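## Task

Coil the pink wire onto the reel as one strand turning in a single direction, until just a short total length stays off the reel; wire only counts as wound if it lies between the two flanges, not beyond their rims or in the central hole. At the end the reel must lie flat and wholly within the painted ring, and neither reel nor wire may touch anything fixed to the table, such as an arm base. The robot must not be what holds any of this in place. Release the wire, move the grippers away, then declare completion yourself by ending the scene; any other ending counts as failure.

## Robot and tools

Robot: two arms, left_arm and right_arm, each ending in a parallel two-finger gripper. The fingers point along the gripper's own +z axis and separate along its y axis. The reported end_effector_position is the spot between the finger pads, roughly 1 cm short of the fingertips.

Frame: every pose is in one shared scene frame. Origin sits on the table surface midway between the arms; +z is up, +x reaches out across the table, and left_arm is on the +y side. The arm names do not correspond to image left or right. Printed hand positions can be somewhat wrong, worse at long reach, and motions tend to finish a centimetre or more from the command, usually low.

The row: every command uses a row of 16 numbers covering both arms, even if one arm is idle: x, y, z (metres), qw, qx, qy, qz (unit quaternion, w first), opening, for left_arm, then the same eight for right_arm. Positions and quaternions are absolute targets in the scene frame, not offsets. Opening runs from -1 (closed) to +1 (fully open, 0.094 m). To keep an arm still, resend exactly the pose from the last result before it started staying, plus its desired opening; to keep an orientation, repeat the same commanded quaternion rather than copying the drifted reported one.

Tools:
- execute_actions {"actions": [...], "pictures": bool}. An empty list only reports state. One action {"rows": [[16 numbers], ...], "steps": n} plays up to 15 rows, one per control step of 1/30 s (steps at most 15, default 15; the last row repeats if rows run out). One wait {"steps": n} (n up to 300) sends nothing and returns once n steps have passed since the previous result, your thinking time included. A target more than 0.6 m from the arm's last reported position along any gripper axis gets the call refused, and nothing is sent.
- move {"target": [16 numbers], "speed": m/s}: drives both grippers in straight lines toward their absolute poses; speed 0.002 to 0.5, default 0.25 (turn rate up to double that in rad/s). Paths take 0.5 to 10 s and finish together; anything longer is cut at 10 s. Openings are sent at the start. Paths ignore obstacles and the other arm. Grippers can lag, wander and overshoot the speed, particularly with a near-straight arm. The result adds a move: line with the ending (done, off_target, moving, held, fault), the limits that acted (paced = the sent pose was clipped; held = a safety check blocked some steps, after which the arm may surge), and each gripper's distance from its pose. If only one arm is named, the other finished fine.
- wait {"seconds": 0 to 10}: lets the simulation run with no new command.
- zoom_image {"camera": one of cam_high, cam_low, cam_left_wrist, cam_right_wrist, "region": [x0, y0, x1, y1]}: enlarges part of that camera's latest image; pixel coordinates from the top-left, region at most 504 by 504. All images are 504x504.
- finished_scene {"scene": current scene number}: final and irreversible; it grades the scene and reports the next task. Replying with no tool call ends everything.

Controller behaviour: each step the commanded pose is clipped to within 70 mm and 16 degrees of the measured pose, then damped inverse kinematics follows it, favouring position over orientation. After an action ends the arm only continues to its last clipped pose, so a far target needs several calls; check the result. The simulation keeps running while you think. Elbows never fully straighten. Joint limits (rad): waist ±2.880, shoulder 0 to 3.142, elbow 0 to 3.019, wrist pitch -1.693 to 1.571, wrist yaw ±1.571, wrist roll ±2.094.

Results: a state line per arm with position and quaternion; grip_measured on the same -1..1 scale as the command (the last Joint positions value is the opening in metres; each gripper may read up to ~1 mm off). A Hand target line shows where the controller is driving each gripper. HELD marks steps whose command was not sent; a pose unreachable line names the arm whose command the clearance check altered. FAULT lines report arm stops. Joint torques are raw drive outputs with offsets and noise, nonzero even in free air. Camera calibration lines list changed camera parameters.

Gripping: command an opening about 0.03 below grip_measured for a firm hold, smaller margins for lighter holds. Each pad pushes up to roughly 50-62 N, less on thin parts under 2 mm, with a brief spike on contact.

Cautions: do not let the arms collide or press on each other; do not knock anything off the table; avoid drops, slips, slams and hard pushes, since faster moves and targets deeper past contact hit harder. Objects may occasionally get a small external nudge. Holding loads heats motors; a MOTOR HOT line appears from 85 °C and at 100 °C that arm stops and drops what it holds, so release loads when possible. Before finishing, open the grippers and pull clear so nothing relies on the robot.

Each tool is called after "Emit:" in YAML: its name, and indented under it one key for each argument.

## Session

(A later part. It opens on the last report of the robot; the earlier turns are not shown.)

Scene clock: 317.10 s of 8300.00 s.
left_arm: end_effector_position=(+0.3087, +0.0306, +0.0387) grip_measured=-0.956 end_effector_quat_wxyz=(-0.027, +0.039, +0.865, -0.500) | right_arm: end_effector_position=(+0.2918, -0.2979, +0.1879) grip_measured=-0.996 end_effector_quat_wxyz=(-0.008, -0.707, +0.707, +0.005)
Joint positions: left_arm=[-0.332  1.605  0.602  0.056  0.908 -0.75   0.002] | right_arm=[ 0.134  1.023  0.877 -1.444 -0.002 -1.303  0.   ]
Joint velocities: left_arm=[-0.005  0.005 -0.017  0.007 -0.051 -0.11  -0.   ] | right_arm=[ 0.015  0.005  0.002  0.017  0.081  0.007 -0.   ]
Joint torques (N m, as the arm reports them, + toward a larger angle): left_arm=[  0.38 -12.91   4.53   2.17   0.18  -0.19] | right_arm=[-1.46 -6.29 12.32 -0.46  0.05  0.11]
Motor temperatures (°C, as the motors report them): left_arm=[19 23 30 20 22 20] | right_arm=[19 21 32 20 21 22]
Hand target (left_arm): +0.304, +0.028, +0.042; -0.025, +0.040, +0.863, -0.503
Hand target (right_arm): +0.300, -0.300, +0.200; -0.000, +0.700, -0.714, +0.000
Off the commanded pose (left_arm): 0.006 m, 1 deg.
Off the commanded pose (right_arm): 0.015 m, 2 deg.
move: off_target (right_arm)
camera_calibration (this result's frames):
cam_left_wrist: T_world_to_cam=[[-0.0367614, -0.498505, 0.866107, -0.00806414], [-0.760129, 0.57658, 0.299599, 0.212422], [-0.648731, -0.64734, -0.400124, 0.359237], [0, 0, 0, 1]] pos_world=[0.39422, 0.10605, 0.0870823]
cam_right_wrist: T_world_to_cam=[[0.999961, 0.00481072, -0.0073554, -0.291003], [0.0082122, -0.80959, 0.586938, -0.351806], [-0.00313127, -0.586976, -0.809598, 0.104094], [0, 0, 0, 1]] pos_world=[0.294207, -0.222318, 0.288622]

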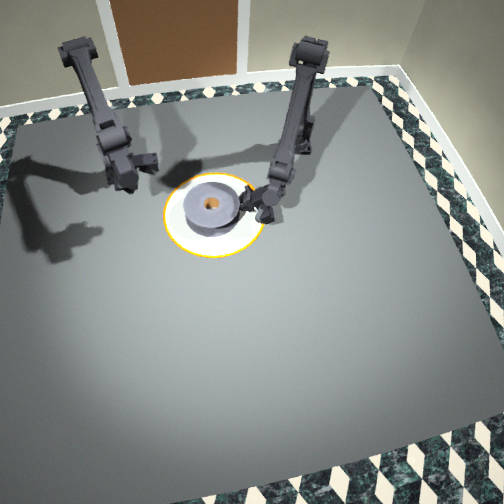

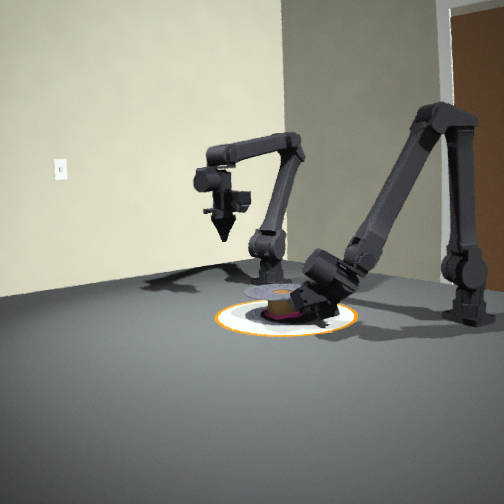

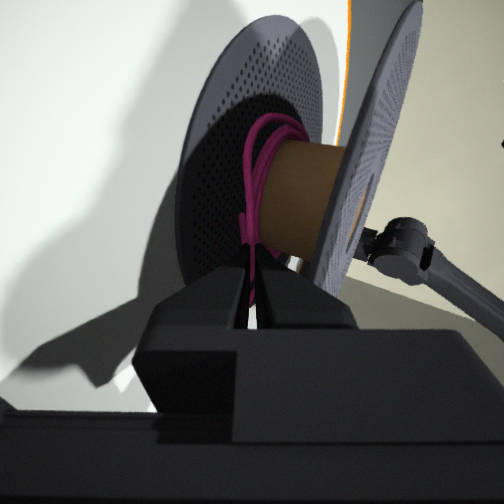

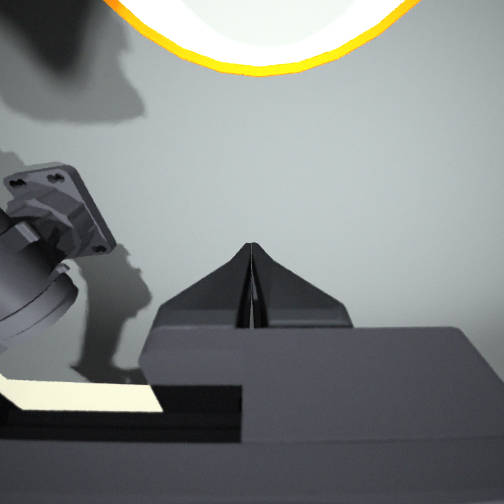

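A bit further (a=195), then release.

Emit:
move:
  target: [0.278,0.02,0.042,0.065,-0.113,0.859,-0.496,-1,0.30,-0.30,0.2,0,-0.7,0.714,0,-1]
  speed: 0.06

Emit:
move:
  target: [0.278,0.02,0.042,0.065,-0.113,0.859,-0.496,-0.75,0.30,-0.30,0.2,0,-0.7,0.714,0,-1]

Emit:
move:
  target: [0.26,0.10,0.085,0.065,-0.113,0.859,-0.496,-0.75,0.30,-0.30,0.2,0,-0.7,0.714,0,-1]
  speed: 0.08

Emit:
zoom_image:
  camera: "cam_low"
  region: [200,260,380,350]

Scene clock: 324.37 s of 8300.00 s.
left_arm: end_effector_position=(+0.2812, +0.0222, +0.0359) grip_measured=-0.956 end_effector_quat_wxyz=(+0.062, -0.114, +0.863, -0.489) | right_arm: end_effector_position=(+0.2918, -0.2979, +0.1879) grip_measured=-0.996 end_effector_quat_wxyz=(-0.008, -0.707, +0.707, +0.005)
Joint positions: left_arm=[-0.51   1.516  0.394  0.491  0.512 -1.232  0.002] | right_arm=[ 0.134  1.023  0.877 -1.444 -0.002 -1.303  0.   ]
Joint velocities: left_arm=[-0.015 -0.005  0.007  0.002  0.081 -0.051 -0.   ] | right_arm=[-0.005 -0.024  0.002 -0.012 -0.051  0.051 -0.   ]
Joint torques (N m, as the arm reports them, + toward a larger angle): left_arm=[  0.25 -10.57   4.06   2.83  -0.03  -0.22] | right_arm=[-1.43 -6.32 12.32 -0.46  0.05  0.11]
Motor temperatures (°C, as the motors report them): left_arm=[19 23 29 20 22 20] | right_arm=[19 21 33 20 21 22]
Hand target (left_arm): +0.277, +0.019, +0.042; +0.063, -0.113, +0.857, -0.498
Hand target (right_arm): +0.300, -0.300, +0.200; -0.000, +0.700, -0.714, +0.000
Off the commanded pose (left_arm): 0.007 m, 1 deg.
Off the commanded pose (right_arm): 0.015 m, 2 deg.
After step 90, 1.03 s passed at rest.
move: off_target (right_arm)
camera_calibration (this result's frames):
cam_left_wrist: T_world_to_cam=[[0.139698, -0.495679, 0.857197, -0.0602186], [-0.912468, 0.271764, 0.305855, 0.246619], [-0.384561, -0.824892, -0.414326, 0.26506], [0, 0, 0, 1]] pos_world=[0.335376, 0.121775, 0.0860109]
cam_right_wrist: T_world_to_cam=[[0.999961, 0.00481072, -0.0073554, -0.291003], [0.0082122, -0.80959, 0.586938, -0.351806], [-0.00313127, -0.586976, -0.809598, 0.104094], [0, 0, 0, 1]] pos_world=[0.294207, -0.222318, 0.288622]

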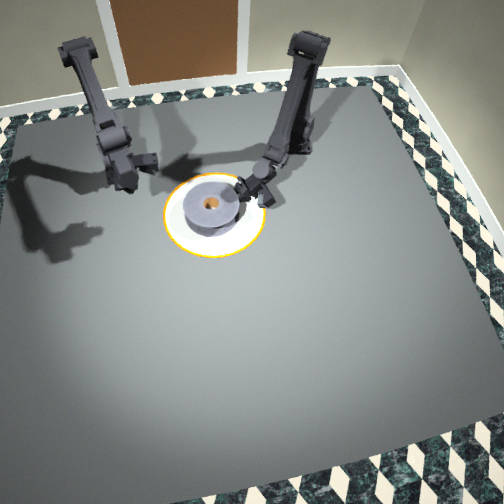

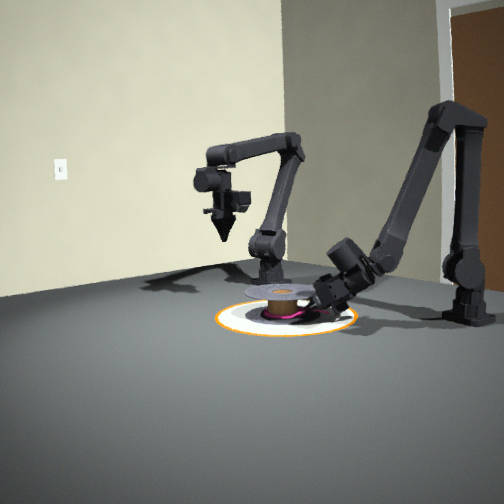

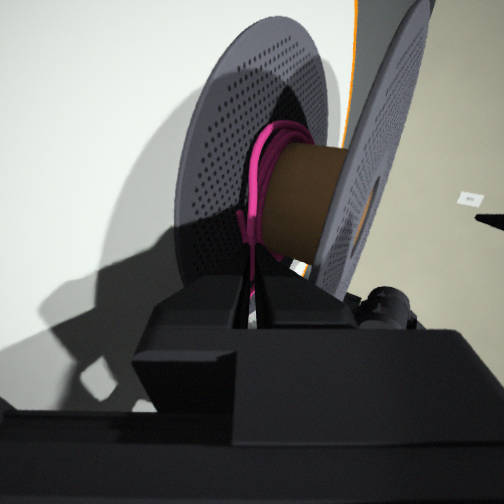

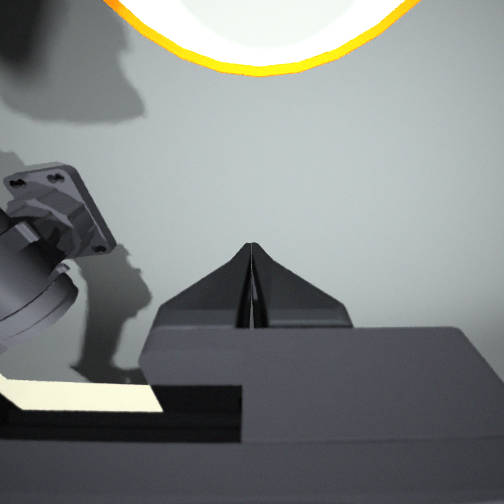

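Scene clock: 325.07 s of 8300.00 s.
left_arm: end_effector_position=(+0.2820, +0.0220, +0.0379) grip_measured=-0.753 end_effector_quat_wxyz=(+0.064, -0.114, +0.862, -0.490) | right_arm: end_effector_position=(+0.2918, -0.2979, +0.1879) grip_measured=-0.996 end_effector_quat_wxyz=(-0.008, -0.707, +0.707, +0.005)
Joint positions: left_arm=[-0.51   1.511  0.394  0.491  0.51  -1.232  0.012] | right_arm=[ 0.134  1.023  0.877 -1.444 -0.002 -1.303  0.   ]
Joint velocities: left_arm=[-0.005 -0.005  0.007 -0.002 -0.007  0.022  0.   ] | right_arm=[-0.015  0.005 -0.002 -0.012 -0.125 -0.037 -0.   ]
Joint torques (N m, as the arm reports them, + toward a larger angle): left_arm=[  0.45 -10.56   4.23   2.31  -0.05  -0.17] | right_arm=[-1.43 -6.29 12.32 -0.46  0.05  0.11]
Motor temperatures (°C, as the motors report them): left_arm=[19 23 29 20 22 20] | right_arm=[19 21 33 20 21 22]
Hand target (left_arm): +0.278, +0.020, +0.042; +0.065, -0.113, +0.859, -0.496
Hand target (right_arm): +0.300, -0.300, +0.200; -0.000, +0.700, -0.714, +0.000
Off the commanded pose (left_arm): 0.006 m, 1 deg.
Off the commanded pose (right_arm): 0.015 m, 2 deg.
move: off_target (right_arm)
camera_calibration (this result's frames):
cam_left_wrist: T_world_to_cam=[[0.136374, -0.493333, 0.859084, -0.0612921], [-0.914468, 0.270812, 0.300681, 0.247494], [-0.380986, -0.82661, -0.414205, 0.265052], [0, 0, 0, 1]] pos_world=[0.335666, 0.121833, 0.0880242]
cam_right_wrist: T_world_to_cam=[[0.999961, 0.00481072, -0.0073554, -0.291003], [0.0082122, -0.80959, 0.586938, -0.351806], [-0.00313127, -0.586976, -0.809598, 0.104094], [0, 0, 0, 1]] pos_world=[0.294207, -0.222318, 0.288622]

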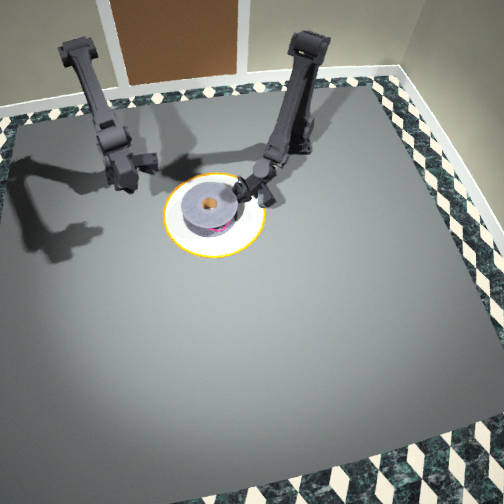

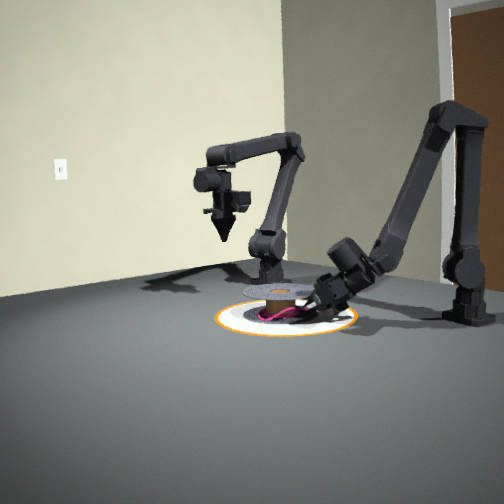

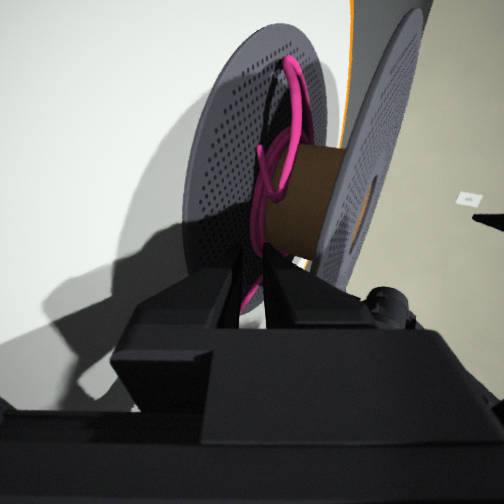

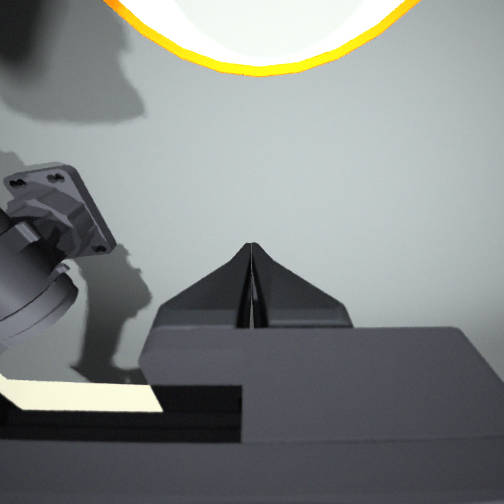

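Scene clock: 326.60 s of 8300.00 s.
left_arm: end_effector_position=(+0.2635, +0.0961, +0.0913) grip_measured=-0.753 end_effector_quat_wxyz=(+0.069, -0.112, +0.855, -0.502) | right_arm: end_effector_position=(+0.2918, -0.2979, +0.1879) grip_measured=-0.996 end_effector_quat_wxyz=(-0.008, -0.707, +0.707, +0.005)
Joint positions: left_arm=[-0.316  1.113  0.294  0.148  0.672 -1.105  0.012] | right_arm=[ 0.134  1.023  0.877 -1.444 -0.002 -1.303  0.   ]
Joint velocities: left_arm=[-0.015 -0.024  0.012 -0.012 -0.007  0.066  0.   ] | right_arm=[-0.015  0.015 -0.007  0.002 -0.051 -0.066  0.001]
Joint torques (N m, as the arm reports them, + toward a larger angle): left_arm=[ 2.35 -5.32  6.29  0.74  0.3   0.13] | right_arm=[-1.47 -6.33 12.32 -0.46  0.05  0.11]
Motor temperatures (°C, as the motors report them): left_arm=[19 23 29 20 22 20] | right_arm=[19 21 33 20 21 22]
Hand target (left_arm): +0.260, +0.102, +0.085; +0.066, -0.113, +0.859, -0.495
Hand target (right_arm): +0.300, -0.300, +0.200; -0.000, +0.700, -0.714, +0.000
Off the commanded pose (left_arm): 0.008 m, 1 deg.
Off the commanded pose (right_arm): 0.015 m, 2 deg.
move: off_target (right_arm)
camera_calibration (this result's frames):
cam_left_wrist: T_world_to_cam=[[0.124922, -0.471121, 0.873178, -0.0685283], [-0.918877, 0.277026, 0.280929, 0.196871], [-0.374245, -0.837437, -0.398296, 0.339217], [0, 0, 0, 1]] pos_world=[0.316411, 0.197249, 0.139639]
cam_right_wrist: T_world_to_cam=[[0.999961, 0.00481072, -0.0073554, -0.291003], [0.0082122, -0.80959, 0.586938, -0.351806], [-0.00313127, -0.586976, -0.809598, 0.104094], [0, 0, 0, 1]] pos_world=[0.294207, -0.222318, 0.288622]

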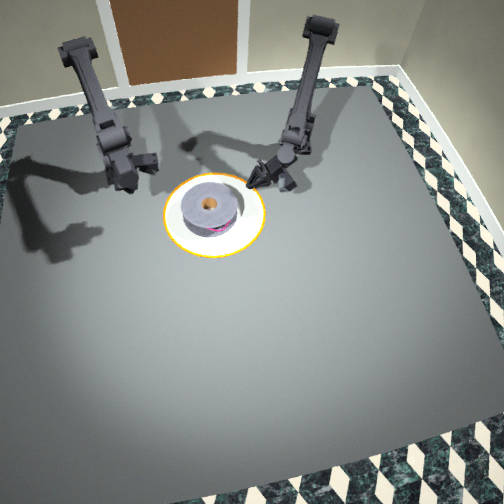

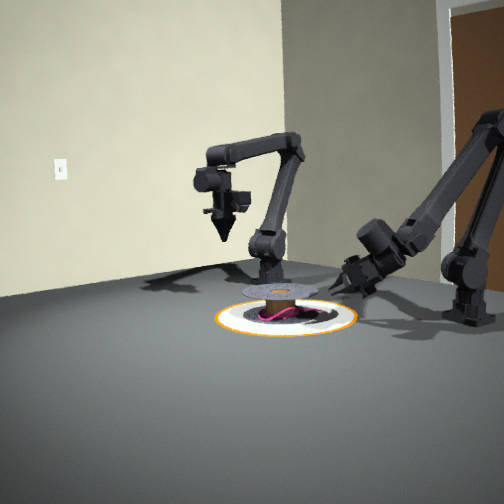

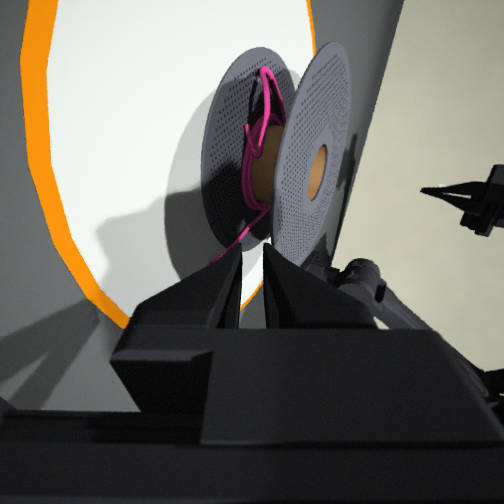

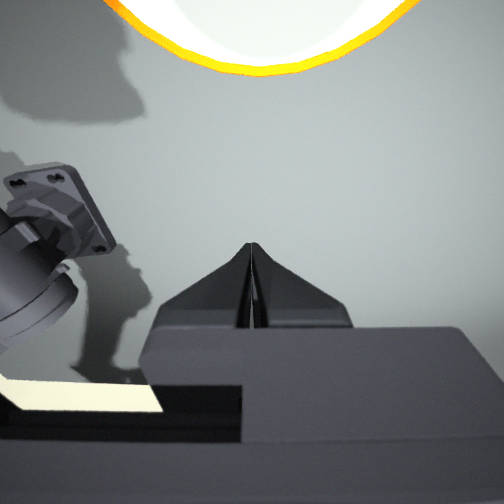

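Region (200, 260, 380, 350) of cam_low's 504x504 image, scaled by 2.800, with more detail than that image has.

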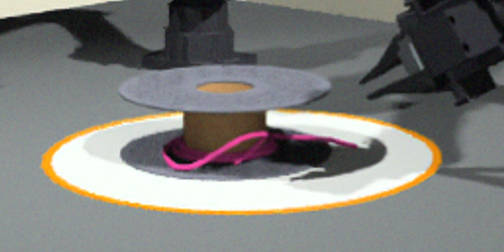

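Look from above to check.

Emit:
move:
  target: [0.30,-0.03,0.27,0.3,0,0.954,0,-0.75,0.30,-0.30,0.2,0,-0.7,0.714,0,-1]
  speed: 0.2

Scene clock: 331.43 s of 8300.00 s.
left_arm: end_effector_position=(+0.2927, -0.0145, +0.2532) grip_measured=-0.753 end_effector_quat_wxyz=(+0.295, +0.001, +0.955, +0.008) | right_arm: end_effector_position=(+0.2918, -0.2979, +0.1879) grip_measured=-0.996 end_effector_quat_wxyz=(-0.008, -0.707, +0.707, +0.005)
Joint positions: left_arm=[-0.934  1.373  1.245 -1.174 -0.542 -1.052  0.012] | right_arm=[ 0.134  1.023  0.877 -1.444 -0.002 -1.303  0.   ]
Joint velocities: left_arm=[ 0.015  0.015 -0.012 -0.002  0.037 -0.022  0.   ] | right_arm=[ 0.005 -0.015 -0.002 -0.002 -0.051 -0.051  0.001]
Joint torques (N m, as the arm reports them, + toward a larger angle): left_arm=[  0.34 -11.59  14.17  -0.25  -0.57  -0.29] | right_arm=[-1.45 -6.34 12.31 -0.45  0.05  0.11]
Motor temperatures (°C, as the motors report them): left_arm=[19 22 30 20 22 20] | right_arm=[19 21 33 20 21 22]
Hand target (left_arm): +0.295, -0.028, +0.271; +0.301, -0.006, +0.953, -0.005
Hand target (right_arm): +0.300, -0.300, +0.200; -0.000, +0.700, -0.714, +0.000
Off the commanded pose (left_arm): 0.024 m, 1 deg.
Off the commanded pose (right_arm): 0.015 m, 2 deg.
move: off_target (left_arm, right_arm)
camera_calibration (this result's frames):
cam_left_wrist: T_world_to_cam=[[0.00574516, -0.999872, -0.0149213, -0.0135846], [-0.999738, -0.00607368, 0.0220655, 0.293929], [-0.0221533, 0.0147906, -0.999645, 0.383541], [0, 0, 0, 1]] pos_world=[0.302426, -0.0174704, 0.376716]
cam_right_wrist: T_world_to_cam=[[0.999961, 0.00481072, -0.0073554, -0.291003], [0.0082122, -0.80959, 0.586938, -0.351806], [-0.00313127, -0.586976, -0.809598, 0.104094], [0, 0, 0, 1]] pos_world=[0.294207, -0.222318, 0.288622]

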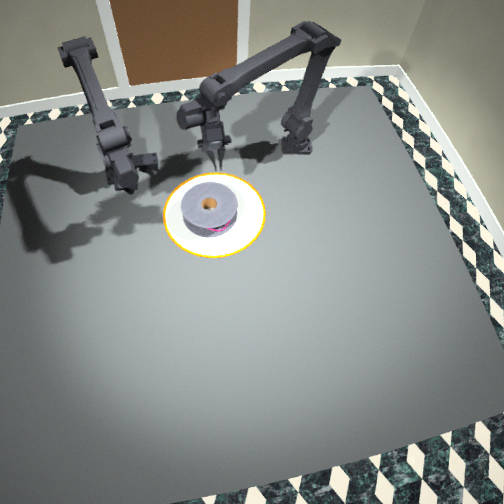

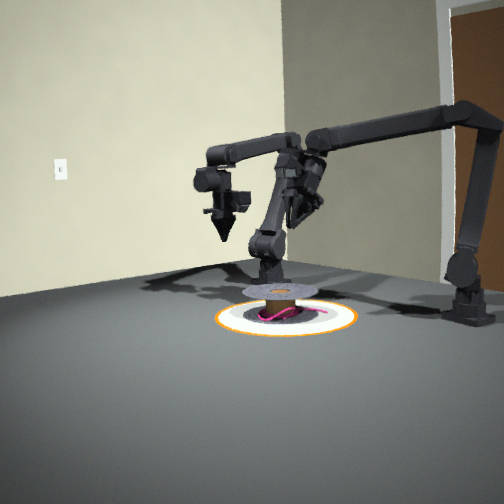

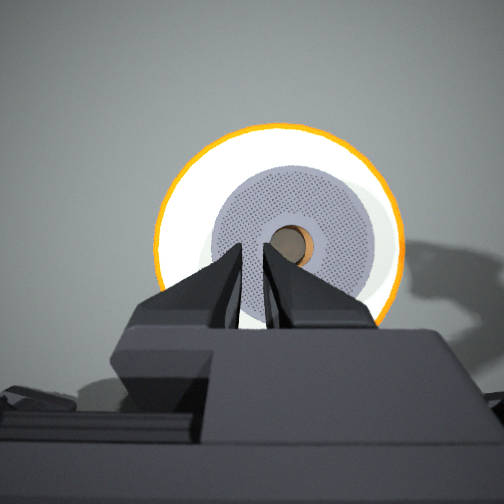

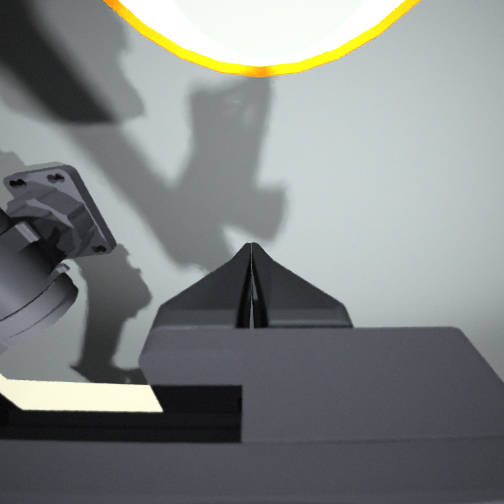

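Emit:
zoom_image:
  camera: "cam_high"
  region: [160,165,270,260]

Emit:
zoom_image:
  camera: "cam_low"
  region: [230,275,350,335]

Region (160, 165, 270, 260) of cam_high's 504x504 image, scaled by 4.582, with more detail than that image has; it fills the top 435 rows of this view, and the rest is white.

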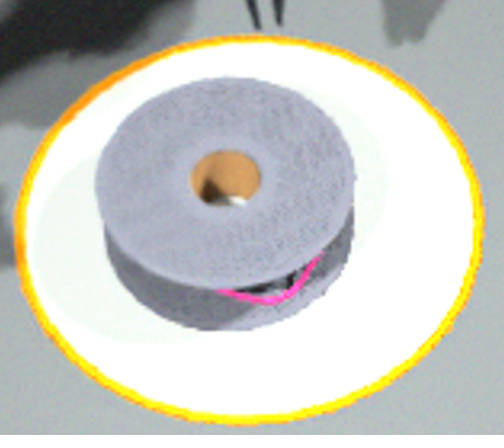

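Region (230, 275, 350, 335) of cam_low's 504x504 image, scaled by 4.200, with more detail than that image has.

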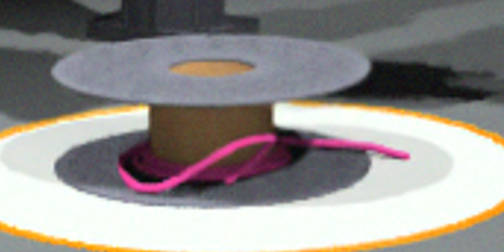

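Emit:
move:
  target: [0.30,0.25,0.25,0,0,1,0,-0.75,0.30,-0.30,0.2,0,-0.7,0.714,0,-1]

Emit:
finished_scene:
  scene: 2

Scene clock: 339.90 s of 8300.00 s.
left_arm: end_effector_position=(+0.3070, +0.2492, +0.2508) grip_measured=-0.753 end_effector_quat_wxyz=(+0.017, -0.012, +1.000, +0.006) | right_arm: end_effector_position=(+0.2918, -0.2979, +0.1879) grip_measured=-0.996 end_effector_quat_wxyz=(-0.008, -0.707, +0.707, +0.005)
Joint positions: left_arm=[-0.172  1.119  1.108 -1.532 -0.023 -0.39   0.012] | right_arm=[ 0.134  1.023  0.877 -1.444 -0.002 -1.303  0.   ]
Joint velocities: left_arm=[-0.005 -0.034  0.012 -0.012  0.007 -0.007 -0.001] | right_arm=[ 0.015  0.005 -0.017 -0.002 -0.007 -0.007  0.   ]
Joint torques (N m, as the arm reports them, + toward a larger angle): left_arm=[ 1.41 -7.51  8.74 -0.69  0.05  0.06] | right_arm=[-1.42 -6.29 12.31 -0.46  0.05  0.11]
Motor temperatures (°C, as the motors report them): left_arm=[19 22 33 20 22 20] | right_arm=[19 21 33 20 21 22]
Hand target (left_arm): +0.302, +0.250, +0.249; +0.006, -0.003, +1.000, +0.008
Hand target (right_arm): +0.300, -0.300, +0.200; -0.000, +0.700, -0.714, +0.000
Off the commanded pose (left_arm): 0.007 m, 2 deg.
Off the commanded pose (right_arm): 0.015 m, 2 deg.
After step 90, 3.63 s passed at rest.
move: off_target (right_arm)
camera_calibration (this result's frames):
cam_left_wrist: T_world_to_cam=[[0.0267595, -0.999577, -0.0113717, 0.242617], [-0.832417, -0.0285804, 0.553412, 0.130891], [-0.553503, -0.005343, -0.83283, 0.503921], [0, 0, 0, 1]] pos_world=[0.381385, 0.248948, 0.350003]
cam_right_wrist: T_world_to_cam=[[0.999961, 0.00481072, -0.0073554, -0.291003], [0.0082122, -0.80959, 0.586938, -0.351806], [-0.00313127, -0.586976, -0.809598, 0.104094], [0, 0, 0, 1]] pos_world=[0.294207, -0.222318, 0.288622]

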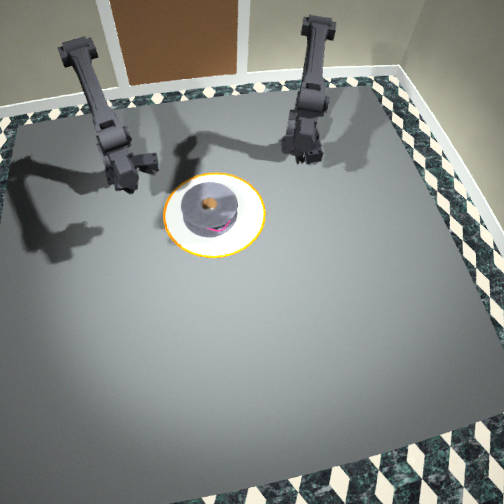

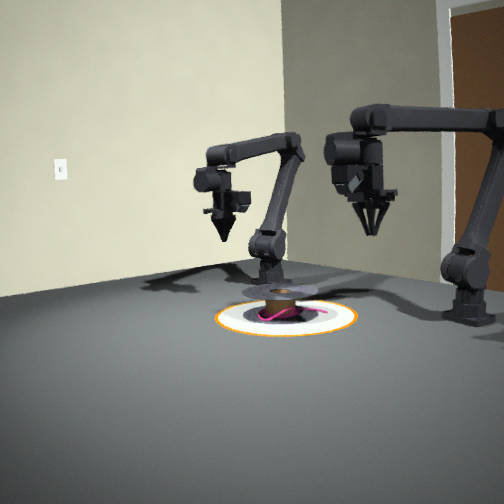

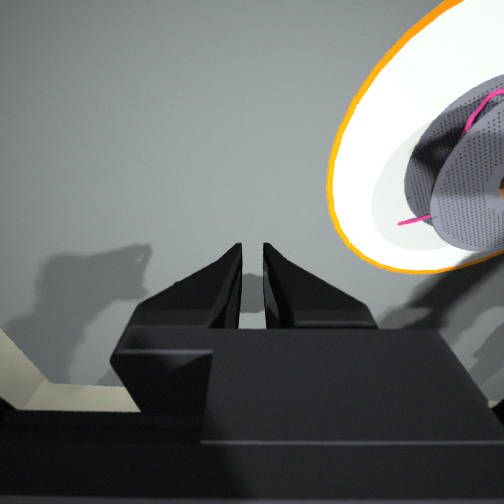

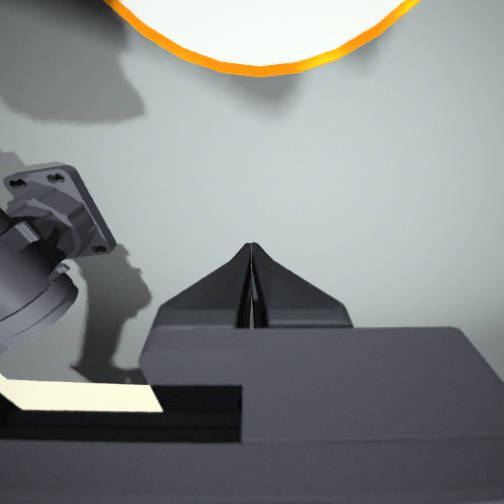

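The scene is finished: the task was done.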